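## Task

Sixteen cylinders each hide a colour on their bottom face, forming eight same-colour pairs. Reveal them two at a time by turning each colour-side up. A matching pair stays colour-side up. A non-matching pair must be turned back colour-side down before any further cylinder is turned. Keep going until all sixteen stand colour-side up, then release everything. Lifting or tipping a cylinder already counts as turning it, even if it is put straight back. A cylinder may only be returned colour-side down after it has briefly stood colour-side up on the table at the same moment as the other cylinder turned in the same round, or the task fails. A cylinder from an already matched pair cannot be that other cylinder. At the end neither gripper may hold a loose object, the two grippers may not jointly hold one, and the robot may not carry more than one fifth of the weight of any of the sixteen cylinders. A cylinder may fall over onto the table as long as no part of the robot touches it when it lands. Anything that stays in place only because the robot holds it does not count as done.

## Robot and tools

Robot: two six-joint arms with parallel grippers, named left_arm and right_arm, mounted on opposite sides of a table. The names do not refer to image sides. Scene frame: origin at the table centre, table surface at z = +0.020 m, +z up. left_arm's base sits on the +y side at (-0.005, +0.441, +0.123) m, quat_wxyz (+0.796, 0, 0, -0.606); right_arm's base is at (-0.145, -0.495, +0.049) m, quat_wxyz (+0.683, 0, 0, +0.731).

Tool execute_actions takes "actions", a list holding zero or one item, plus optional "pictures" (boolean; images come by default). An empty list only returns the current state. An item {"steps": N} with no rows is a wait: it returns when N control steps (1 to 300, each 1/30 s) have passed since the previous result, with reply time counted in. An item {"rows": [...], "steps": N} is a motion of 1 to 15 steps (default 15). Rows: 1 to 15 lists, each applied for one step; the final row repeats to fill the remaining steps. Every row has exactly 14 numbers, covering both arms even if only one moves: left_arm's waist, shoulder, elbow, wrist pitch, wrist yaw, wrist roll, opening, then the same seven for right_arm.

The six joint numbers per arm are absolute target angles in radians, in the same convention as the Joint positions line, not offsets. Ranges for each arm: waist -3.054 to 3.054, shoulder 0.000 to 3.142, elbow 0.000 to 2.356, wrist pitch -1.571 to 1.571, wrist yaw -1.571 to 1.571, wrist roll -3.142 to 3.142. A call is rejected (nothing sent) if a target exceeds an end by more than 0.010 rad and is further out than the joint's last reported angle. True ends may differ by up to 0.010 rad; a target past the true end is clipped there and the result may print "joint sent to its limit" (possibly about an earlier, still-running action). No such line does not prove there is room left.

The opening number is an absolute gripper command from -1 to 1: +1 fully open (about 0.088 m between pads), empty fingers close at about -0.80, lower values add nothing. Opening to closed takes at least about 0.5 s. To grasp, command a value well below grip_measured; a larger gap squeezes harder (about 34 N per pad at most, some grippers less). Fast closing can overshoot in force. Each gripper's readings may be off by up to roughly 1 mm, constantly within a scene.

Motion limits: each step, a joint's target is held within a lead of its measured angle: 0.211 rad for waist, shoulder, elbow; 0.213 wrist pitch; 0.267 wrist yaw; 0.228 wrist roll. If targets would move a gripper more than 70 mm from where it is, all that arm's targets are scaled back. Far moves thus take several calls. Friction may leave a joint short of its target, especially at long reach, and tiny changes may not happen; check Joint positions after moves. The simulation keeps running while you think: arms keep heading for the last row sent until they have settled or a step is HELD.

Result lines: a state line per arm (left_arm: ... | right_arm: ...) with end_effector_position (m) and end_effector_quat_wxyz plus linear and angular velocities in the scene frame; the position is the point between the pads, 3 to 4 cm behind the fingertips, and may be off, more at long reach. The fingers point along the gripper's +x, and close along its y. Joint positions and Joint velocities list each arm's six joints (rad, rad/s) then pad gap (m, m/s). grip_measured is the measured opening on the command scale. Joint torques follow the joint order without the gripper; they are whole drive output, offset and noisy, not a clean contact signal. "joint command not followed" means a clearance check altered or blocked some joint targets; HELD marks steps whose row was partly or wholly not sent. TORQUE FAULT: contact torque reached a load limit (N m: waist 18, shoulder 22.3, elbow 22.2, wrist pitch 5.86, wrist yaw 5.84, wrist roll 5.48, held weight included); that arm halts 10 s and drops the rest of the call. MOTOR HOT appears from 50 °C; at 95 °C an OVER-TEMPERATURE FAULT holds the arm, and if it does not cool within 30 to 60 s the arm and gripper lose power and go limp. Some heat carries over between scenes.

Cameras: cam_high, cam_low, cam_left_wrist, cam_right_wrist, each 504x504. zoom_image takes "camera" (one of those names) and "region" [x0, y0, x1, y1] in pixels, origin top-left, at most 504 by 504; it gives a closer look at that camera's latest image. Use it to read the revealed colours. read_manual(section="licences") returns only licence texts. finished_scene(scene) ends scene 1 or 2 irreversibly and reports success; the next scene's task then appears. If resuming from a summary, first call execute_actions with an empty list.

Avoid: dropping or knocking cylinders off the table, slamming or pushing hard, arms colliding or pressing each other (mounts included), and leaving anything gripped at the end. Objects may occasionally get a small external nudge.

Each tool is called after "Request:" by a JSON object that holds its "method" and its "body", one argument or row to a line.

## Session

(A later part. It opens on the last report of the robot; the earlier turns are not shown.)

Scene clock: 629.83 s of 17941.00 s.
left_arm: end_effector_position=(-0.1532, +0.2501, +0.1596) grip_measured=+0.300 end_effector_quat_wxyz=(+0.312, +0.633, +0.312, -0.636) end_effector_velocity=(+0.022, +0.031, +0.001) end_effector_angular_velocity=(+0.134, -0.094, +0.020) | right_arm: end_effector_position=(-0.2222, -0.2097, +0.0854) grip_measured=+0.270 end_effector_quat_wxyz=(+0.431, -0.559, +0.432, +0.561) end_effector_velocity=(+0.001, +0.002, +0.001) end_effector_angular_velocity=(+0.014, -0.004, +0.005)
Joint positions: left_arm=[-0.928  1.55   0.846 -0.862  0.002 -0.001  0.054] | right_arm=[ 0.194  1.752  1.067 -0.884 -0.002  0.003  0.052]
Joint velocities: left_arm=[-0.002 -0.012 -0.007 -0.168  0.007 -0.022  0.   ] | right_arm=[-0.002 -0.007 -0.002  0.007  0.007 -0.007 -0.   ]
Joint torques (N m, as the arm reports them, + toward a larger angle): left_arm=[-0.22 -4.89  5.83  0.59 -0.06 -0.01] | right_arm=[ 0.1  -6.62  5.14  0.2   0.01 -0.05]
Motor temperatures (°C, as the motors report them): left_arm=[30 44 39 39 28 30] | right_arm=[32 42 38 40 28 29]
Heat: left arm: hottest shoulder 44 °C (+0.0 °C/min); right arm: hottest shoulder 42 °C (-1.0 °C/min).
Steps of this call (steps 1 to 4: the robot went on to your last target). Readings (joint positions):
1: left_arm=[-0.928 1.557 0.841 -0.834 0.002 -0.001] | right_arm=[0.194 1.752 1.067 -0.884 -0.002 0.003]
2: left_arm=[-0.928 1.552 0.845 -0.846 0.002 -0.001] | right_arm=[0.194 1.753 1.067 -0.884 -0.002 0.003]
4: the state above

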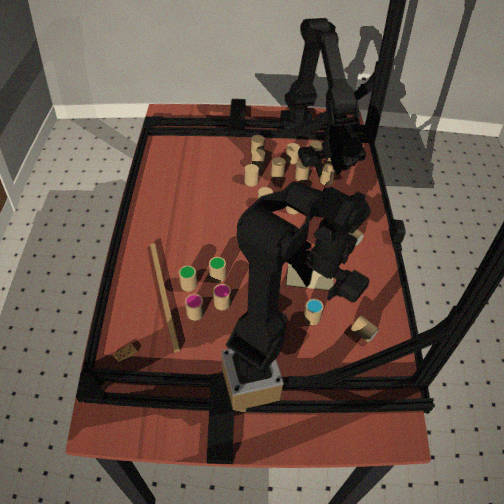

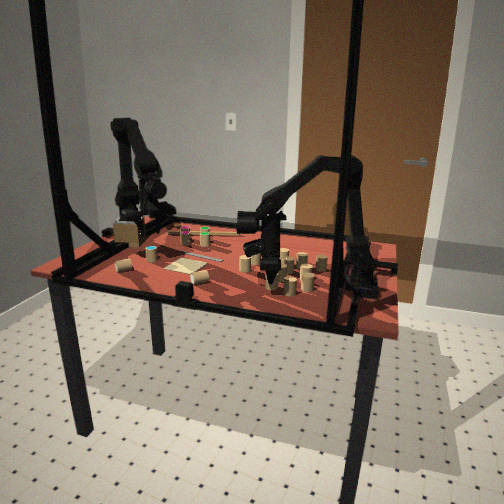

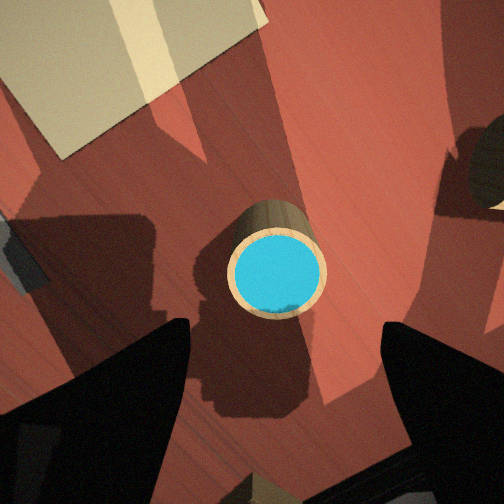

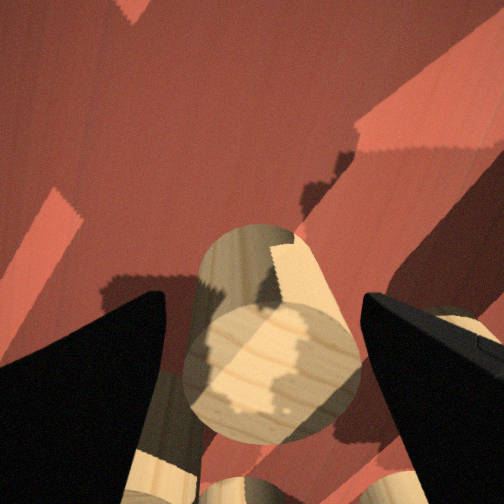

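Request:
{"method": "execute_actions", "body": {
  "actions": [
    {"rows":[[-0.42,1.0,0.5,0.5,0,0,0.6,0.196,1.76,1.062,-0.893,0,0,0.27],[-0.42,1.0,0.5,0.5,0,0,0.6,0.196,1.76,1.062,-0.893,0,0,0.25],[-0.42,1.0,0.5,0.5,0,0,0.6,0.196,1.76,1.062,-0.893,0,0,0.2],[-0.42,1.0,0.5,0.5,0,0,0.6,0.196,1.76,1.062,-0.893,0,0,0.15],[-0.42,1.0,0.5,0.5,0,0,0.6,0.196,1.76,1.062,-0.893,0,0,0.1],[-0.42,1.0,0.5,0.5,0,0,0.6,0.196,1.76,1.062,-0.893,0,0,0.06],[-0.42,1.0,0.5,0.5,0,0,0.6,0.196,1.76,1.062,-0.893,0,0,0.03],[-0.42,1.0,0.5,0.5,0,0,0.6,0.196,1.76,1.062,-0.893,0,0,-0.05],[-0.42,1.0,0.5,0.5,0,0,0.6,0.196,1.76,1.062,-0.893,0,0,-0.15],[-0.42,1.0,0.5,0.5,0,0,0.6,0.196,1.76,1.062,-0.893,0,0,-0.3]],"steps":15}
  ],
  "pictures": false
}}

Request:
{"method": "execute_actions", "body": {
  "actions": [
    {"rows":[[-0.42,1.0,0.5,0.5,0,0,0.6,0.196,1.73,1.105,-0.95,0,0,-0.3],[-0.42,1.0,0.5,0.5,0,0,0.6,0.196,1.705,1.15,-1.02,0,0,-0.3],[-0.42,1.0,0.5,0.5,0,0,0.6,0.196,1.69,1.205,-1.087,0,0,-0.3],[-0.42,1.0,0.5,0.5,0,0,0.6,0.196,1.676,1.26,-1.155,0,0,-0.3],[-0.42,1.0,0.5,0.5,0,0,0.6,0.196,1.66,1.315,-1.223,0,0,-0.3]],"steps":11}
  ],
  "pictures": false
}}

Request:
{"method": "execute_actions", "body": {
  "actions": [
    {"rows":[[-0.42,1.0,0.5,0.5,0,0,0.6,-0.222,1.3,1.3,0,0,1.571,-0.3]],"steps":15}
  ],
  "pictures": false
}}

Request:
{"method": "execute_actions", "body": {
  "actions": [
    {"rows":[[-0.42,1.477,0.39,1.09,0,0,0.6,-0.222,1.404,0.70,0.704,0,1.571,-0.3]],"steps":15}
  ],
  "pictures": false
}}

Request:
{"method": "execute_actions", "body": {
  "actions": [
    {"rows":[[-0.42,1.477,0.39,1.09,0,0,0.6,-0.222,1.404,0.70,0.704,0,1.571,-0.3]],"steps":9}
  ],
  "pictures": false
}}

Request:
{"method": "execute_actions", "body": {
  "actions": [
    {"rows":[[-0.42,1.53,0.44,1.093,0,0,0.6,-0.222,1.404,0.70,0.704,0,1.571,-0.3],[-0.42,1.58,0.495,1.093,0,0,0.6,-0.222,1.404,0.70,0.704,0,1.571,-0.3],[-0.42,1.635,0.55,1.093,0,0,0.6,-0.222,1.404,0.70,0.704,0,1.571,-0.3],[-0.42,1.69,0.60,1.093,0,0,0.6,-0.222,1.404,0.70,0.704,0,1.571,-0.3],[-0.42,1.74,0.655,1.093,0,0,0.6,-0.222,1.404,0.70,0.704,0,1.571,-0.3],[-0.42,1.785,0.71,1.093,0,0,0.6,-0.222,1.404,0.70,0.704,0,1.571,-0.3]],"steps":15}
  ]
}}

Scene clock: 646.23 s of 17941.00 s.
left_arm: end_effector_position=(-0.0556, +0.1196, +0.3021) grip_measured=+0.599 end_effector_quat_wxyz=(+0.638, +0.148, +0.126, -0.745) end_effector_velocity=(-0.016, -0.157, +0.391) end_effector_angular_velocity=(-1.923, +0.299, +0.040) | right_arm: end_effector_position=(-0.2219, -0.2116, +0.0852) grip_measured=+0.003 end_effector_quat_wxyz=(+0.429, -0.562, +0.433, +0.559) end_effector_velocity=(+0.004, -0.003, -0.001) end_effector_angular_velocity=(-0.010, -0.010, +0.000)
Joint positions: left_arm=[-0.425  1.009  0.508  0.11  -0.001  0.     0.068] | right_arm=[ 0.194  1.753  1.067 -0.892 -0.002  0.003  0.039]
Joint velocities: left_arm=[ 0.017 -0.022 -0.017  1.941 -0.022 -0.007 -0.   ] | right_arm=[-0.007 -0.002 -0.007 -0.007  0.007 -0.007  0.   ]
Joint torques (N m, as the arm reports them, + toward a larger angle): left_arm=[ 0.16 -3.66  6.88  2.18  0.05 -0.02] | right_arm=[ 0.09 -6.45  5.22  0.02  0.04 -0.08]
Motor temperatures (°C, as the motors report them): left_arm=[30 44 38 37 28 30] | right_arm=[32 41 37 39 28 29]
Heat: left arm: hottest shoulder 44 °C (+0.0 °C/min); right arm: hottest shoulder 41 °C (-2.0 °C/min).
Steps of this call (steps 1 to 30: the robot went on to your last target; steps 31 to 100: nothing new was sent; then 12.57 s passed at rest; steps 101 to 115: all 15 steps of this action). Readings (joint positions):
101: left_arm=[-0.905 1.514 0.806 -0.802 0.014 -0.001] | right_arm=[0.194 1.753 1.067 -0.884 -0.002 0.003]
102: left_arm=[-0.844 1.457 0.743 -0.727 0.015 -0.001] | right_arm=[0.194 1.753 1.067 -0.886 -0.002 0.003]
104: left_arm=[-0.704 1.322 0.621 -0.608 0.004 -0.001] | right_arm=[0.194 1.753 1.067 -0.889 -0.002 0.003]
108: left_arm=[-0.473 1.093 0.512 -0.359 -0.002 -0.001] | right_arm=[0.194 1.753 1.067 -0.891 -0.002 0.003]
115: the state above

Scene clock: 646.60 s of 17941.00 s.
left_arm: end_effector_position=(-0.0571, +0.1048, +0.3850) grip_measured=+0.600 end_effector_quat_wxyz=(+0.651, +0.001, +0.001, -0.759) end_effector_velocity=(-0.001, +0.001, +0.021) end_effector_angular_velocity=(-0.105, +0.009, -0.000) | right_arm: end_effector_position=(-0.2229, -0.2080, +0.1715) grip_measured=+0.003 end_effector_quat_wxyz=(+0.434, -0.555, +0.428, +0.566) end_effector_velocity=(+0.005, -0.029, +0.008) end_effector_angular_velocity=(-0.121, -0.010, +0.020)
Joint positions: left_arm=[-0.422  1.     0.507  0.49  -0.001  0.     0.068] | right_arm=[ 0.194  1.656  1.313 -1.209 -0.002  0.003  0.039]
Joint velocities: left_arm=[-0.007 -0.002 -0.007  0.11  -0.007  0.007 -0.   ] | right_arm=[-0.002 -0.017  0.017 -0.154 -0.022 -0.022  0.   ]
Joint torques (N m, as the arm reports them, + toward a larger angle): left_arm=[ 0.21 -2.88  6.87  2.15  0.06 -0.04] | right_arm=[ 0.11 -6.61  6.24 -0.02  0.04 -0.05]
Motor temperatures (°C, as the motors report them): left_arm=[30 44 38 37 28 30] | right_arm=[32 41 37 39 28 29]
Heat: left arm: hottest shoulder 44 °C (+0.0 °C/min); right arm: hottest shoulder 41 °C (-2.0 °C/min).
Steps of this call (steps 1 to 11: all 11 steps of this action). Readings (joint positions):
1: left_arm=[-0.424 1.009 0.508 0.176 -0.001 0.000] | right_arm=[0.194 1.753 1.071 -0.903 -0.002 0.003]
2: left_arm=[-0.424 1.008 0.507 0.242 -0.001 0.000] | right_arm=[0.194 1.751 1.085 -0.939 -0.002 0.003]
4: left_arm=[-0.423 1.008 0.507 0.370 -0.001 0.000] | right_arm=[0.194 1.739 1.141 -1.043 -0.002 0.003]
8: left_arm=[-0.422 1.000 0.507 0.474 -0.001 0.000] | right_arm=[0.194 1.678 1.286 -1.178 -0.002 0.003]
11: the state above

Scene clock: 647.10 s of 17941.00 s.
left_arm: end_effector_position=(-0.0571, +0.1048, +0.3868) grip_measured=+0.600 end_effector_quat_wxyz=(+0.651, -0.002, -0.002, -0.759) end_effector_velocity=(+0.000, +0.001, -0.004) end_effector_angular_velocity=(+0.011, -0.009, +0.005) | right_arm: end_effector_position=(-0.0850, -0.1019, +0.3800) grip_measured=+0.003 end_effector_quat_wxyz=(+0.729, +0.199, +0.406, +0.514) end_effector_velocity=(+0.025, +0.161, +0.392) end_effector_angular_velocity=(+2.226, +1.645, -0.831)
Joint positions: left_arm=[-0.422  1.     0.507  0.498 -0.001  0.     0.068] | right_arm=[-0.219  1.307  1.296 -0.387  0.003  0.877  0.039]
Joint velocities: left_arm=[-0.002 -0.002 -0.007 -0.007 -0.007  0.007 -0.   ] | right_arm=[ 0.002 -0.007 -0.002  1.941  0.007  2.132 -0.001]
Joint torques (N m, as the arm reports them, + toward a larger angle): left_arm=[ 0.18 -2.88  6.9   2.17  0.05 -0.03] | right_arm=[-0.12 -6.37  8.07  1.54 -0.1   0.1 ]
Motor temperatures (°C, as the motors report them): left_arm=[30 44 38 37 28 30] | right_arm=[32 41 37 39 28 29]
Heat: left arm: hottest shoulder 44 °C (+0.0 °C/min); right arm: hottest shoulder 41 °C (-2.0 °C/min).
Steps of this call (steps 1 to 15: all 15 steps of this action). Readings (joint positions):
1: left_arm=[-0.422 1.000 0.507 0.494 -0.001 0.000] | right_arm=[0.182 1.635 1.307 -1.182 -0.012 0.039]
2: left_arm=[-0.422 1.000 0.507 0.495 -0.001 0.000] | right_arm=[0.144 1.610 1.292 -1.126 -0.014 0.093]
4: left_arm=[-0.422 1.000 0.507 0.496 -0.001 0.000] | right_arm=[0.053 1.544 1.288 -1.034 -0.006 0.189]
8: left_arm=[-0.422 1.000 0.507 0.498 -0.001 0.000] | right_arm=[-0.120 1.396 1.290 -0.849 -0.002 0.386]
15: the state above

Scene clock: 647.60 s of 17941.00 s.
left_arm: end_effector_position=(-0.0631, +0.0655, +0.3017) grip_measured=+0.600 end_effector_quat_wxyz=(+0.651, -0.000, -0.000, -0.759) end_effector_velocity=(+0.002, -0.003, -0.006) end_effector_angular_velocity=(+0.001, -0.008, +0.010) | right_arm: end_effector_position=(-0.0820, -0.0833, +0.2512) grip_measured=+0.002 end_effector_quat_wxyz=(+0.585, +0.483, +0.509, +0.406) end_effector_velocity=(+0.012, +0.091, +0.452) end_effector_angular_velocity=(+2.112, -0.195, -0.006)
Joint positions: left_arm=[-0.422  1.468  0.388  1.082 -0.001  0.     0.068] | right_arm=[-0.22   1.419  0.693  0.522  0.003  1.556  0.039]
Joint velocities: left_arm=[ 0.002  0.037 -0.002  0.037 -0.007  0.007 -0.   ] | right_arm=[-0.002 -0.007 -0.007  2.117 -0.022  0.125  0.   ]
Joint torques (N m, as the arm reports them, + toward a larger angle): left_arm=[ 0.25 -3.81  6.34  2.22  0.05 -0.03] | right_arm=[-0.22 -7.91  8.11  1.83 -0.11  0.07]
Motor temperatures (°C, as the motors report them): left_arm=[30 44 38 37 28 30] | right_arm=[32 41 37 39 28 29]
Heat: left arm: hottest shoulder 44 °C (+0.0 °C/min); right arm: hottest shoulder 41 °C (-2.0 °C/min).
Steps of this call (steps 1 to 15: all 15 steps of this action). Readings (joint positions):
1: left_arm=[-0.422 1.029 0.490 0.557 -0.001 0.000] | right_arm=[-0.219 1.314 1.275 -0.314 0.003 0.934]
2: left_arm=[-0.422 1.077 0.472 0.643 -0.001 0.000] | right_arm=[-0.219 1.316 1.245 -0.257 0.003 0.988]
4: left_arm=[-0.422 1.202 0.437 0.761 -0.001 0.000] | right_arm=[-0.219 1.332 1.162 -0.155 0.003 1.100]
8: left_arm=[-0.422 1.433 0.391 0.986 -0.001 0.000] | right_arm=[-0.219 1.392 0.925 0.091 0.003 1.367]
15: the state above

Scene clock: 647.90 s of 17941.00 s.
left_arm: end_effector_position=(-0.0632, +0.0653, +0.3021) grip_measured=+0.600 end_effector_quat_wxyz=(+0.651, -0.002, -0.001, -0.759) end_effector_velocity=(+0.000, +0.002, -0.002) end_effector_angular_velocity=(+0.008, +0.006, +0.005) | right_arm: end_effector_position=(-0.0815, -0.0797, +0.2979) grip_measured=+0.002 end_effector_quat_wxyz=(+0.540, +0.534, +0.462, +0.458) end_effector_velocity=(-0.002, -0.001, +0.025) end_effector_angular_velocity=(+0.117, -0.025, +0.020)
Joint positions: left_arm=[-0.422  1.471  0.388  1.087 -0.001  0.     0.068] | right_arm=[-0.22   1.406  0.701  0.696  0.003  1.568  0.039]
Joint velocities: left_arm=[-0.002 -0.007 -0.007 -0.007 -0.007 -0.007 -0.   ] | right_arm=[-0.002 -0.002 -0.007  0.125 -0.022 -0.007 -0.   ]
Joint torques (N m, as the arm reports them, + toward a larger angle): left_arm=[ 0.21 -3.81  6.36  2.18  0.05 -0.04] | right_arm=[-0.25 -6.35  7.1   1.63 -0.11  0.07]
Motor temperatures (°C, as the motors report them): left_arm=[30 44 38 38 28 30] | right_arm=[32 41 37 39 28 29]
Heat: left arm: hottest shoulder 44 °C (+0.0 °C/min); right arm: hottest shoulder 41 °C (-2.0 °C/min).
Steps of this call (steps 1 to 9: all 9 steps of this action). Readings (joint positions):
1: left_arm=[-0.422 1.470 0.388 1.083 -0.001 0.000] | right_arm=[-0.220 1.418 0.694 0.586 0.003 1.560]
2: left_arm=[-0.422 1.470 0.388 1.085 -0.001 0.000] | right_arm=[-0.220 1.414 0.697 0.629 0.003 1.562]
4: left_arm=[-0.422 1.471 0.388 1.087 -0.001 0.000] | right_arm=[-0.220 1.407 0.701 0.672 0.003 1.565]
8: left_arm=[-0.422 1.471 0.388 1.087 -0.001 0.000] | right_arm=[-0.220 1.406 0.701 0.691 0.003 1.568]
9: the state above

Scene clock: 648.40 s of 17941.00 s.
left_arm: end_effector_position=(-0.0756, -0.0152, +0.3016) grip_measured=+0.600 end_effector_quat_wxyz=(+0.651, -0.006, -0.005, -0.759) end_effector_velocity=(-0.001, -0.005, +0.006) end_effector_angular_velocity=(-0.011, +0.009, +0.005) | right_arm: end_effector_position=(-0.0815, -0.0797, +0.2992) grip_measured=+0.002 end_effector_quat_wxyz=(+0.539, +0.536, +0.460, +0.460) end_effector_velocity=(+0.002, -0.001, -0.002) end_effector_angular_velocity=(-0.011, -0.021, -0.010)
Joint positions: left_arm=[-0.422  1.776  0.7    1.092 -0.001  0.     0.068] | right_arm=[-0.22   1.406  0.701  0.702  0.003  1.568  0.039]
Joint velocities: left_arm=[-0.002  0.007  0.027 -0.007 -0.007 -0.007 -0.001] | right_arm=[-0.002 -0.002 -0.002 -0.007  0.007 -0.022 -0.   ]
Joint torques (N m, as the arm reports them, + toward a larger angle): left_arm=[ 0.21 -5.63  7.07  2.11  0.06 -0.03] | right_arm=[-0.23 -6.32  7.09  1.59 -0.11  0.06]
Motor temperatures (°C, as the motors report them): left_arm=[30 44 39 38 28 30] | right_arm=[32 41 37 39 28 29]
Heat: left arm: hottest shoulder 44 °C (+0.0 °C/min); right arm: hottest shoulder 41 °C (-2.0 °C/min).
Steps of this call (steps 1 to 15: all 15 steps of this action). Readings (joint positions):
1: left_arm=[-0.422 1.479 0.394 1.090 -0.001 0.000] | right_arm=[-0.220 1.406 0.701 0.699 0.003 1.568]
2: left_arm=[-0.422 1.501 0.414 1.091 -0.001 0.000] | right_arm=[-0.220 1.406 0.701 0.701 0.003 1.568]
4: left_arm=[-0.422 1.580 0.493 1.092 -0.001 0.000] | right_arm=[-0.220 1.406 0.701 0.701 0.003 1.568]
8: left_arm=[-0.422 1.741 0.663 1.092 -0.001 0.000] | right_arm=[-0.220 1.406 0.701 0.702 0.003 1.568]
15: the state above

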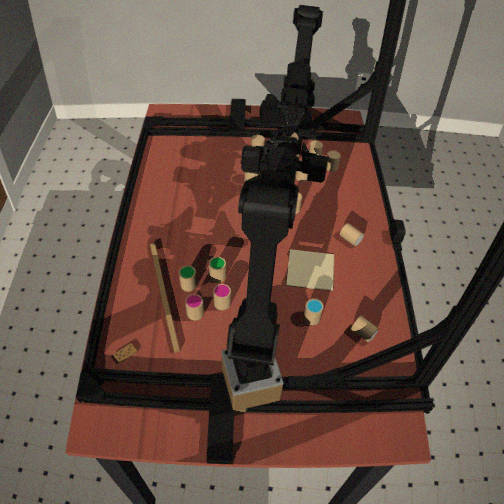

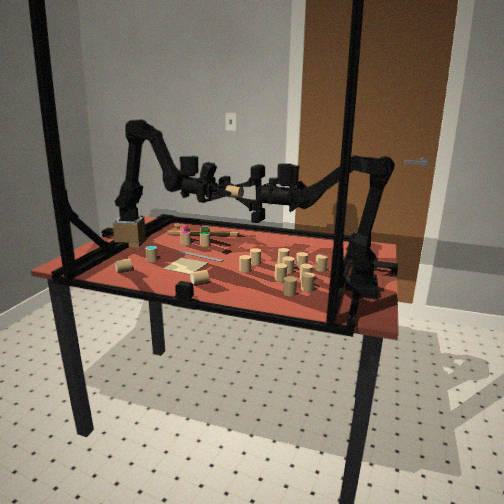

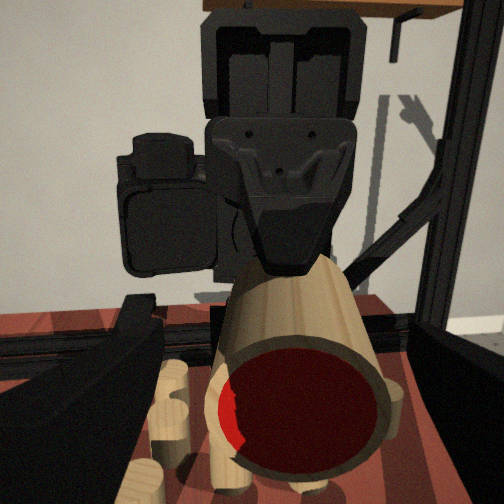

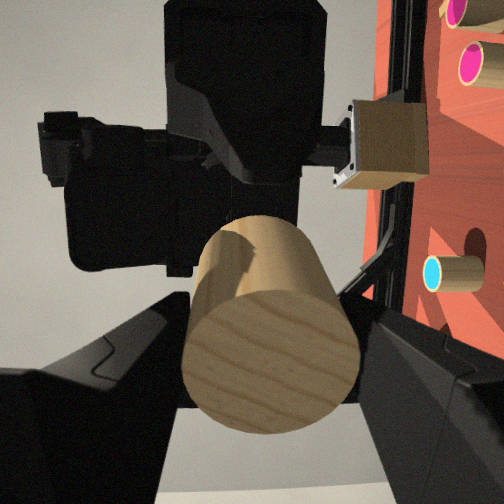

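Request:
{"method": "execute_actions", "body": {
  "actions": [
    {"rows":[[-0.42,1.78,0.705,1.093,0,0,0.45,-0.225,1.404,0.70,0.704,0,1.571,-0.3],[-0.42,1.78,0.705,1.093,0,0,0.33,-0.225,1.404,0.70,0.704,0,1.571,-0.3],[-0.42,1.78,0.705,1.093,0,0,0.25,-0.225,1.404,0.70,0.704,0,1.571,-0.3],[-0.42,1.78,0.705,1.093,0,0,0.2,-0.225,1.404,0.70,0.704,0,1.571,-0.3],[-0.42,1.78,0.705,1.093,0,0,0.15,-0.225,1.404,0.70,0.704,0,1.571,-0.3],[-0.42,1.78,0.705,1.093,0,0,0.1,-0.225,1.404,0.70,0.704,0,1.571,-0.3],[-0.42,1.78,0.705,1.093,0,0,0.06,-0.225,1.404,0.70,0.704,0,1.571,-0.3],[-0.42,1.78,0.705,1.093,0,0,0.03,-0.225,1.404,0.70,0.704,0,1.571,-0.3],[-0.42,1.78,0.705,1.093,0,0,-0.05,-0.225,1.404,0.70,0.704,0,1.571,-0.3],[-0.42,1.78,0.705,1.093,0,0,-0.15,-0.225,1.404,0.70,0.704,0,1.571,-0.3],[-0.42,1.78,0.705,1.093,0,0,-0.3,-0.225,1.404,0.70,0.704,0,1.571,-0.3]],"steps":15}
  ],
  "pictures": false
}}

Request:
{"method": "execute_actions", "body": {
  "actions": [
    {"rows":[[-0.42,1.78,0.705,1.093,0,0,-0.3,-0.225,1.404,0.70,0.704,0,1.571,0.6]],"steps":7}
  ],
  "pictures": false
}}

Request:
{"method": "execute_actions", "body": {
  "actions": [
    {"rows":[[-0.42,1.71,0.63,1.093,0,0,-0.3,-0.225,1.404,0.70,0.704,0,1.571,0.6],[-0.42,1.635,0.55,1.093,0,0,-0.3,-0.225,1.404,0.70,0.704,0,1.571,0.6],[-0.42,1.555,0.47,1.093,0,0,-0.3,-0.225,1.404,0.70,0.704,0,1.571,0.6],[-0.42,1.477,0.39,1.093,0,0,-0.3,-0.225,1.404,0.70,0.704,0,1.571,0.6]],"steps":8}
  ],
  "pictures": false
}}

Request:
{"method": "execute_actions", "body": {
  "actions": [
    {"rows":[[-0.63,1.1,0.8,-0.87,0,0,-0.3,-0.219,1.0,0.4,0.6,0,1.571,0.6]],"steps":15}
  ],
  "pictures": false
}}

Request:
{"method": "execute_actions", "body": {
  "actions": [
    {"rows":[[-0.63,1.1,0.8,-0.87,0,0,-0.3,-0.219,1.0,0.4,0.6,0,1.571,0.6]],"steps":15}
  ],
  "pictures": false
}}

Request:
{"method": "execute_actions", "body": {
  "actions": [
    {"rows":[[-0.63,1.548,0.847,-0.87,0,0,-0.3,-0.219,1.0,0.4,0.6,0,1.571,0.6]],"steps":12}
  ],
  "pictures": false
}}

Request:
{"method": "execute_actions", "body": {
  "actions": [
    {"rows":[[-0.63,1.575,0.825,-0.822,0,0,-0.3,-0.219,1.0,0.4,0.6,0,1.571,0.6],[-0.63,1.60,0.805,-0.777,0,0,-0.3,-0.219,1.0,0.4,0.6,0,1.571,0.6],[-0.63,1.628,0.784,-0.728,0,0,-0.3,-0.219,1.0,0.4,0.6,0,1.571,0.6],[-0.63,1.655,0.763,-0.68,0,0,-0.3,-0.219,1.0,0.4,0.6,0,1.571,0.6],[-0.63,1.68,0.743,-0.635,0,0,-0.3,-0.219,1.0,0.4,0.6,0,1.571,0.6],[-0.63,1.705,0.723,-0.59,0,0,-0.3,-0.219,1.0,0.4,0.6,0,1.571,0.6],[-0.63,1.73,0.705,-0.55,0,0,-0.3,-0.219,1.0,0.4,0.6,0,1.571,0.6],[-0.63,1.745,0.697,-0.525,0,0,-0.3,-0.219,1.0,0.4,0.6,0,1.571,0.6],[-0.63,1.75,0.694,-0.515,0,0,-0.3,-0.219,1.0,0.4,0.6,0,1.571,0.6],[-0.63,1.755,0.692,-0.51,0,0,-0.3,-0.219,1.0,0.4,0.6,0,1.571,0.6],[-0.63,1.762,0.69,-0.508,0,0,-0.3,-0.219,1.0,0.4,0.6,0,1.571,0.6]],"steps":15}
  ],
  "pictures": false
}}

Request:
{"method": "execute_actions", "body": {
  "actions": [
    {"rows":[[-0.63,1.762,0.69,-0.508,0,0,-0.3,-0.219,1.0,0.4,0.6,0,1.571,0.6],[-0.63,1.762,0.69,-0.508,0,0,-0.3,-0.219,1.0,0.4,0.6,0,1.571,0.6],[-0.63,1.762,0.69,-0.508,0,0,-0.3,-0.219,1.0,0.4,0.6,0,1.571,0.6],[-0.63,1.762,0.69,-0.508,0,0,-0.3,-0.219,1.0,0.4,0.6,0,1.571,0.6],[-0.63,1.762,0.69,-0.508,0,0,0.05,-0.219,1.0,0.4,0.6,0,1.571,0.6],[-0.63,1.762,0.69,-0.508,0,0,0.14,-0.219,1.0,0.4,0.6,0,1.571,0.6],[-0.63,1.762,0.69,-0.508,0,0,0.23,-0.219,1.0,0.4,0.6,0,1.571,0.6]],"steps":15}
  ]
}}

Scene clock: 663.37 s of 17941.00 s.
left_arm: end_effector_position=(-0.0757, -0.0160, +0.3015) grip_measured=+0.029 end_effector_quat_wxyz=(+0.651, -0.006, -0.005, -0.759) end_effector_velocity=(+0.000, +0.001, +0.001) end_effector_angular_velocity=(+0.004, +0.007, +0.005) | right_arm: end_effector_position=(-0.0802, -0.0800, +0.2991) grip_measured=+0.002 end_effector_quat_wxyz=(+0.539, +0.536, +0.460, +0.459) end_effector_velocity=(-0.002, -0.000, -0.002) end_effector_angular_velocity=(-0.008, -0.006, +0.020)
Joint positions: left_arm=[-0.422  1.779  0.703  1.092 -0.    -0.     0.04 ] | right_arm=[-0.223  1.406  0.701  0.702  0.002  1.569  0.039]
Joint velocities: left_arm=[-0.002 -0.007 -0.002 -0.007 -0.007 -0.007  0.   ] | right_arm=[-0.002 -0.002 -0.002 -0.007 -0.022 -0.007 -0.   ]
Joint torques (N m, as the arm reports them, + toward a larger angle): left_arm=[ 0.21 -6.3   6.29  2.11  0.04 -0.03] | right_arm=[-0.22 -6.29  7.13  1.58 -0.08  0.05]
Motor temperatures (°C, as the motors report them): left_arm=[30 44 39 40 28 30] | right_arm=[32 41 38 41 28 29]
Heat: left arm: hottest shoulder 44 °C (+1.0 °C/min); right arm: hottest shoulder 41 °C (-2.0 °C/min).
Steps of this call (steps 1 to 15: the robot went on to your last target; steps 16 to 434: nothing new was sent; steps 435 to 449: all 15 steps of this action). Readings (joint positions):
435: left_arm=[-0.422 1.779 0.703 1.092 -0.001 -0.000] | right_arm=[-0.220 1.406 0.701 0.702 0.003 1.568]
436: left_arm=[-0.422 1.779 0.703 1.092 -0.001 -0.000] | right_arm=[-0.221 1.406 0.701 0.702 0.003 1.568]
438: left_arm=[-0.422 1.779 0.703 1.092 -0.001 -0.000] | right_arm=[-0.222 1.406 0.701 0.702 0.003 1.568]
442: left_arm=[-0.422 1.779 0.703 1.092 -0.001 -0.000] | right_arm=[-0.222 1.406 0.701 0.702 0.003 1.568]
449: the state above

Scene clock: 663.60 s of 17941.00 s.
left_arm: end_effector_position=(-0.0757, -0.0160, +0.3015) grip_measured=+0.029 end_effector_quat_wxyz=(+0.651, -0.006, -0.005, -0.759) end_effector_velocity=(+0.002, -0.001, -0.003) end_effector_angular_velocity=(+0.014, -0.024, +0.020) | right_arm: end_effector_position=(-0.0802, -0.0800, +0.2992) grip_measured=+0.505 end_effector_quat_wxyz=(+0.539, +0.536, +0.459, +0.459) end_effector_velocity=(-0.002, -0.000, -0.005) end_effector_angular_velocity=(-0.018, +0.025, +0.019)
Joint positions: left_arm=[-0.422  1.779  0.703  1.092 -0.    -0.     0.04 ] | right_arm=[-0.223  1.406  0.701  0.702  0.002  1.569  0.064]
Joint velocities: left_arm=[-0.002 -0.002  0.002 -0.022 -0.022  0.022 -0.   ] | right_arm=[-0.002 -0.002 -0.002 -0.022 -0.022  0.022  0.175]
Joint torques (N m, as the arm reports them, + toward a larger angle): left_arm=[ 0.2  -6.34  6.25  2.09  0.04 -0.02] | right_arm=[-0.17 -6.32  7.24  1.52 -0.09  0.04]
Motor temperatures (°C, as the motors report them): left_arm=[30 44 39 40 28 30] | right_arm=[32 41 38 41 28 29]
Heat: left arm: hottest shoulder 44 °C (+1.0 °C/min); right arm: hottest shoulder 41 °C (-2.0 °C/min).
Steps of this call (steps 1 to 7: all 7 steps of this action). Readings (joint positions):
1: left_arm=[-0.422 1.779 0.703 1.092 -0.000 -0.000] | right_arm=[-0.223 1.406 0.701 0.702 0.002 1.569]
2: left_arm=[-0.422 1.779 0.703 1.092 -0.000 -0.000] | right_arm=[-0.223 1.406 0.701 0.702 0.002 1.569]
4: left_arm=[-0.422 1.779 0.703 1.092 -0.000 -0.000] | right_arm=[-0.223 1.406 0.701 0.702 0.002 1.569]
7: the state above

Scene clock: 663.87 s of 17941.00 s.
left_arm: end_effector_position=(-0.0644, +0.0578, +0.3026) grip_measured=+0.029 end_effector_quat_wxyz=(+0.651, -0.002, -0.002, -0.759) end_effector_velocity=(+0.014, +0.074, +0.001) end_effector_angular_velocity=(-0.006, +0.008, +0.019) | right_arm: end_effector_position=(-0.0802, -0.0800, +0.2992) grip_measured=+0.598 end_effector_quat_wxyz=(+0.539, +0.536, +0.459, +0.459) end_effector_velocity=(-0.000, -0.000, +0.000) end_effector_angular_velocity=(-0.001, +0.008, +0.015)
Joint positions: left_arm=[-0.422  1.502  0.416  1.093 -0.    -0.     0.04 ] | right_arm=[-0.223  1.406  0.701  0.702  0.002  1.569  0.068]
Joint velocities: left_arm=[-0.002 -0.305 -0.276 -0.022 -0.022 -0.007  0.   ] | right_arm=[-0.007 -0.002  0.002 -0.007 -0.022  0.007  0.001]
Joint torques (N m, as the arm reports them, + toward a larger angle): left_arm=[ 0.22 -4.79  5.45  1.99  0.04 -0.01] | right_arm=[-0.19 -6.28  7.12  1.52 -0.08  0.02]
Motor temperatures (°C, as the motors report them): left_arm=[30 44 39 40 28 30] | right_arm=[32 41 38 41 28 29]
Heat: left arm: hottest shoulder 44 °C (+0.0 °C/min); right arm: hottest shoulder 41 °C (-2.0 °C/min).
Steps of this call (steps 1 to 8: all 8 steps of this action). Readings (joint positions):
1: left_arm=[-0.422 1.770 0.693 1.092 -0.000 -0.000] | right_arm=[-0.223 1.406 0.701 0.702 0.002 1.569]
2: left_arm=[-0.422 1.743 0.661 1.090 -0.000 -0.000] | right_arm=[-0.223 1.406 0.701 0.702 0.002 1.569]
4: left_arm=[-0.422 1.639 0.545 1.089 -0.000 -0.000] | right_arm=[-0.223 1.406 0.701 0.702 0.002 1.569]
8: the state above

Scene clock: 664.37 s of 17941.00 s.
left_arm: end_effector_position=(-0.1332, +0.0959, +0.4663) grip_measured=+0.028 end_effector_quat_wxyz=(+0.572, -0.033, -0.023, -0.819) end_effector_velocity=(-0.006, -0.013, -0.373) end_effector_angular_velocity=(+1.745, -0.625, +0.008) | right_arm: end_effector_position=(-0.0943, -0.1654, +0.2881) grip_measured=+0.600 end_effector_quat_wxyz=(+0.537, +0.537, +0.459, +0.461) end_effector_velocity=(+0.001, -0.002, -0.015) end_effector_angular_velocity=(-0.050, +0.015, +0.000)
Joint positions: left_arm=[-0.626  1.091  0.803  0.367 -0.005  0.     0.04 ] | right_arm=[-0.222  1.009  0.41   0.601  0.001  1.569  0.068]
Joint velocities: left_arm=[-0.012 -0.085  0.076 -2.015 -0.022 -0.022 -0.   ] | right_arm=[-0.007 -0.002 -0.017 -0.037 -0.007  0.007  0.   ]
Joint torques (N m, as the arm reports them, + toward a larger angle): left_arm=[-0.03 -1.8   6.56  1.13  0.18 -0.01] | right_arm=[ 0.16 -4.21  6.41  1.33 -0.06  0.03]
Motor temperatures (°C, as the motors report them): left_arm=[30 44 39 40 28 30] | right_arm=[32 41 38 41 28 29]
Heat: left arm: hottest shoulder 44 °C (+0.0 °C/min); right arm: hottest shoulder 41 °C (-2.0 °C/min).
Steps of this call (steps 1 to 15: all 15 steps of this action). Readings (joint positions):
1: left_arm=[-0.433 1.481 0.427 1.056 -0.009 -0.000] | right_arm=[-0.223 1.374 0.673 0.686 0.001 1.569]
2: left_arm=[-0.461 1.460 0.449 1.005 -0.011 0.000] | right_arm=[-0.223 1.316 0.618 0.653 0.001 1.569]
4: left_arm=[-0.519 1.405 0.510 0.938 -0.007 0.000] | right_arm=[-0.222 1.182 0.495 0.619 0.001 1.569]
8: left_arm=[-0.586 1.267 0.650 0.785 -0.006 0.000] | right_arm=[-0.222 1.035 0.413 0.604 0.001 1.569]
15: the state above

Scene clock: 664.87 s of 17941.00 s.
left_arm: end_effector_position=(-0.1034, +0.1768, +0.2709) grip_measured=+0.029 end_effector_quat_wxyz=(+0.510, +0.373, +0.257, -0.732) end_effector_velocity=(+0.123, +0.328, -0.256) end_effector_angular_velocity=(+1.859, -0.697, +0.008) | right_arm: end_effector_position=(-0.0944, -0.1656, +0.2880) grip_measured=+0.600 end_effector_quat_wxyz=(+0.537, +0.537, +0.459, +0.461) end_effector_velocity=(-0.000, +0.000, -0.003) end_effector_angular_velocity=(-0.015, -0.020, +0.005)
Joint positions: left_arm=[-0.628  1.102  0.802 -0.639 -0.005  0.     0.04 ] | right_arm=[-0.221  1.008  0.41   0.601  0.001  1.569  0.068]
Joint velocities: left_arm=[-0.002 -0.002 -0.002 -1.985 -0.007 -0.007 -0.001] | right_arm=[-0.002  0.002 -0.002 -0.007 -0.007 -0.022  0.   ]
Joint torques (N m, as the arm reports them, + toward a larger angle): left_arm=[-0.24 -3.4   7.22  1.46  0.17 -0.05] | right_arm=[ 0.19 -4.15  6.38  1.34 -0.05  0.02]
Motor temperatures (°C, as the motors report them): left_arm=[30 44 39 40 28 30] | right_arm=[32 41 38 41 28 29]
Heat: left arm: hottest shoulder 44 °C (+0.0 °C/min); right arm: hottest shoulder 41 °C (-2.0 °C/min).
Steps of this call (steps 1 to 15: all 15 steps of this action). Readings (joint positions):
1: left_arm=[-0.627 1.090 0.804 0.298 -0.005 0.000] | right_arm=[-0.222 1.009 0.410 0.601 0.001 1.569]
2: left_arm=[-0.627 1.092 0.804 0.226 -0.005 -0.000] | right_arm=[-0.222 1.009 0.410 0.601 0.001 1.569]
4: left_arm=[-0.627 1.100 0.802 0.091 -0.005 0.000] | right_arm=[-0.221 1.008 0.410 0.601 0.001 1.569]
8: left_arm=[-0.628 1.102 0.802 -0.173 -0.005 0.000] | right_arm=[-0.221 1.008 0.410 0.601 0.001 1.569]
15: the state above

Scene clock: 665.27 s of 17941.00 s.
left_arm: end_effector_position=(-0.0883, +0.2171, +0.1597) grip_measured=+0.027 end_effector_quat_wxyz=(+0.404, +0.582, +0.402, -0.580) end_effector_velocity=(-0.001, -0.005, +0.003) end_effector_angular_velocity=(-0.010, -0.004, +0.020) | right_arm: end_effector_position=(-0.0944, -0.1656, +0.2878) grip_measured=+0.600 end_effector_quat_wxyz=(+0.537, +0.537, +0.459, +0.461) end_effector_velocity=(-0.004, +0.001, +0.000) end_effector_angular_velocity=(-0.004, -0.007, +0.024)
Joint positions: left_arm=[-0.628  1.543  0.839 -0.867 -0.005  0.     0.04 ] | right_arm=[-0.221  1.008  0.409  0.601  0.001  1.569  0.068]
Joint velocities: left_arm=[-0.002  0.007  0.022 -0.007 -0.007 -0.022 -0.   ] | right_arm=[ 0.002 -0.002  0.002 -0.007 -0.022 -0.007 -0.   ]
Joint torques (N m, as the arm reports them, + toward a larger angle): left_arm=[-0.23 -4.32  6.68  0.37  0.18 -0.05] | right_arm=[ 0.13 -4.21  6.49  1.34 -0.06  0.04]
Motor temperatures (°C, as the motors report them): left_arm=[30 44 39 40 28 30] | right_arm=[32 41 38 41 28 29]
Heat: left arm: hottest shoulder 44 °C (+0.0 °C/min); right arm: hottest shoulder 41 °C (-2.0 °C/min).
Steps of this call (steps 1 to 12: all 12 steps of this action). Readings (joint positions):
1: left_arm=[-0.628 1.136 0.810 -0.713 -0.005 -0.000] | right_arm=[-0.221 1.008 0.410 0.601 0.001 1.569]
2: left_arm=[-0.628 1.186 0.826 -0.761 -0.005 0.000] | right_arm=[-0.221 1.008 0.410 0.601 0.001 1.569]
4: left_arm=[-0.628 1.318 0.840 -0.814 -0.005 0.000] | right_arm=[-0.221 1.008 0.410 0.601 0.001 1.569]
8: left_arm=[-0.628 1.520 0.839 -0.861 -0.005 0.000] | right_arm=[-0.221 1.008 0.410 0.601 0.001 1.569]
12: the state above

Scene clock: 665.77 s of 17941.00 s.
left_arm: end_effector_position=(-0.0884, +0.2168, +0.0833) grip_measured=+0.027 end_effector_quat_wxyz=(+0.403, +0.584, +0.403, -0.578) end_effector_velocity=(-0.008, -0.019, -0.000) end_effector_angular_velocity=(-0.092, +0.026, -0.000) | right_arm: end_effector_position=(-0.0944, -0.1656, +0.2878) grip_measured=+0.600 end_effector_quat_wxyz=(+0.537, +0.537, +0.459, +0.461) end_effector_velocity=(+0.000, -0.001, -0.007) end_effector_angular_velocity=(-0.032, -0.002, -0.005)
Joint positions: left_arm=[-0.628  1.756  0.693 -0.515 -0.005  0.     0.04 ] | right_arm=[-0.221  1.008  0.409  0.601  0.001  1.569  0.068]
Joint velocities: left_arm=[-0.007 -0.002 -0.002  0.095 -0.007 -0.007 -0.   ] | right_arm=[ 0.002 -0.007 -0.002 -0.037  0.007 -0.007 -0.   ]
Joint torques (N m, as the arm reports them, + toward a larger angle): left_arm=[-0.23 -4.52  4.19  0.52  0.17 -0.04] | right_arm=[ 0.15 -4.26  6.5   1.37 -0.05  0.04]
Motor temperatures (°C, as the motors report them): left_arm=[30 44 39 40 28 30] | right_arm=[32 41 38 41 28 29]
Heat: left arm: hottest shoulder 44 °C (+0.0 °C/min); right arm: hottest shoulder 41 °C (-2.0 °C/min).
Steps of this call (steps 1 to 15: all 15 steps of this action). Readings (joint positions):
1: left_arm=[-0.628 1.546 0.839 -0.861 -0.005 0.000] | right_arm=[-0.221 1.008 0.409 0.601 0.001 1.569]
2: left_arm=[-0.628 1.554 0.834 -0.837 -0.005 0.000] | right_arm=[-0.221 1.008 0.409 0.601 0.001 1.569]
4: left_arm=[-0.628 1.589 0.812 -0.760 -0.005 0.000] | right_arm=[-0.221 1.008 0.409 0.601 0.001 1.569]
8: left_arm=[-0.628 1.693 0.737 -0.604 -0.005 0.000] | right_arm=[-0.221 1.008 0.409 0.601 0.001 1.569]
15: the state above

Scene clock: 666.27 s of 17941.00 s.
left_arm: end_effector_position=(-0.0888, +0.2157, +0.0832) grip_measured=+0.222 end_effector_quat_wxyz=(+0.404, +0.583, +0.402, -0.580) end_effector_velocity=(+0.004, +0.006, -0.001) end_effector_angular_velocity=(+0.023, -0.016, -0.005) | right_arm: end_effector_position=(-0.0944, -0.1656, +0.2878) grip_measured=+0.600 end_effector_quat_wxyz=(+0.537, +0.537, +0.459, +0.461) end_effector_velocity=(-0.000, -0.000, -0.005) end_effector_angular_velocity=(-0.023, -0.004, +0.005)
Joint positions: left_arm=[-0.628  1.756  0.693 -0.51  -0.005  0.     0.05 ] | right_arm=[-0.221  1.008  0.409  0.601  0.001  1.569  0.068]
Joint velocities: left_arm=[ 0.002 -0.002 -0.007 -0.022 -0.007  0.007  0.004] | right_arm=[-0.002 -0.002 -0.002 -0.022 -0.007 -0.007 -0.   ]
Joint torques (N m, as the arm reports them, + toward a larger angle): left_arm=[-0.22 -4.45  4.12  0.6   0.17 -0.03] | right_arm=[ 0.22 -4.24  6.47  1.36 -0.06  0.04]
Motor temperatures (°C, as the motors report them): left_arm=[30 44 39 40 28 30] | right_arm=[32 41 38 41 28 29]
Heat: left arm: hottest shoulder 44 °C (+0.0 °C/min); right arm: hottest shoulder 41 °C (-2.0 °C/min).
Steps of this call (steps 1 to 15: all 15 steps of this action). Readings (joint positions):
1: left_arm=[-0.628 1.756 0.693 -0.513 -0.005 0.000] | right_arm=[-0.221 1.008 0.409 0.601 0.001 1.569]
2: left_arm=[-0.628 1.756 0.693 -0.512 -0.005 0.000] | right_arm=[-0.221 1.008 0.409 0.601 0.001 1.569]
4: left_arm=[-0.628 1.756 0.693 -0.511 -0.005 0.000] | right_arm=[-0.221 1.008 0.409 0.601 0.001 1.569]
8: left_arm=[-0.628 1.756 0.693 -0.510 -0.005 0.000] | right_arm=[-0.221 1.008 0.409 0.601 0.001 1.569]
15: the state above

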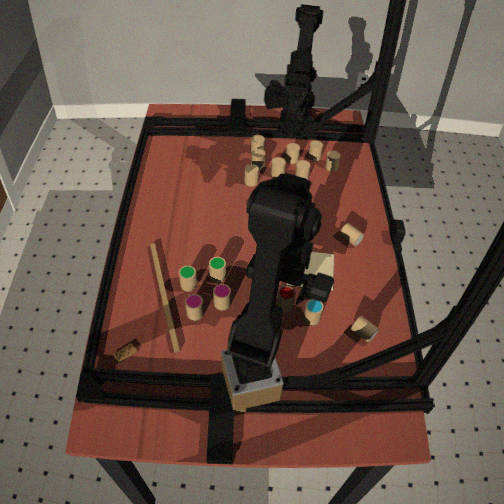

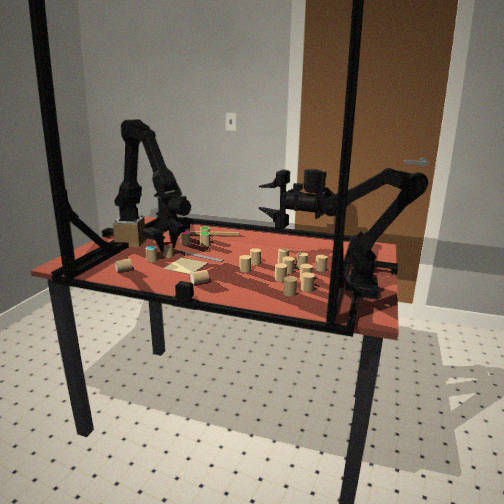

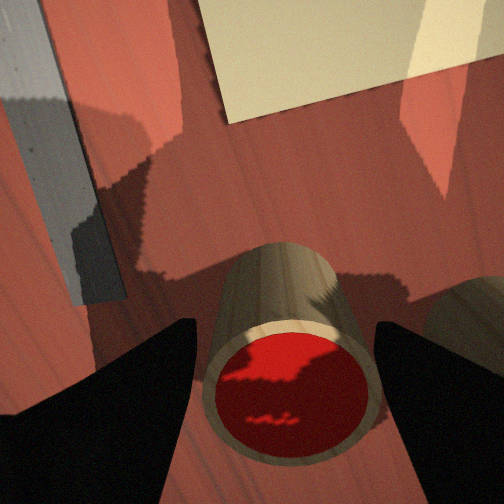

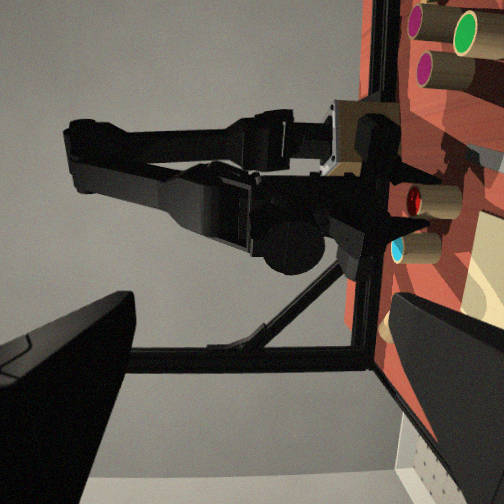

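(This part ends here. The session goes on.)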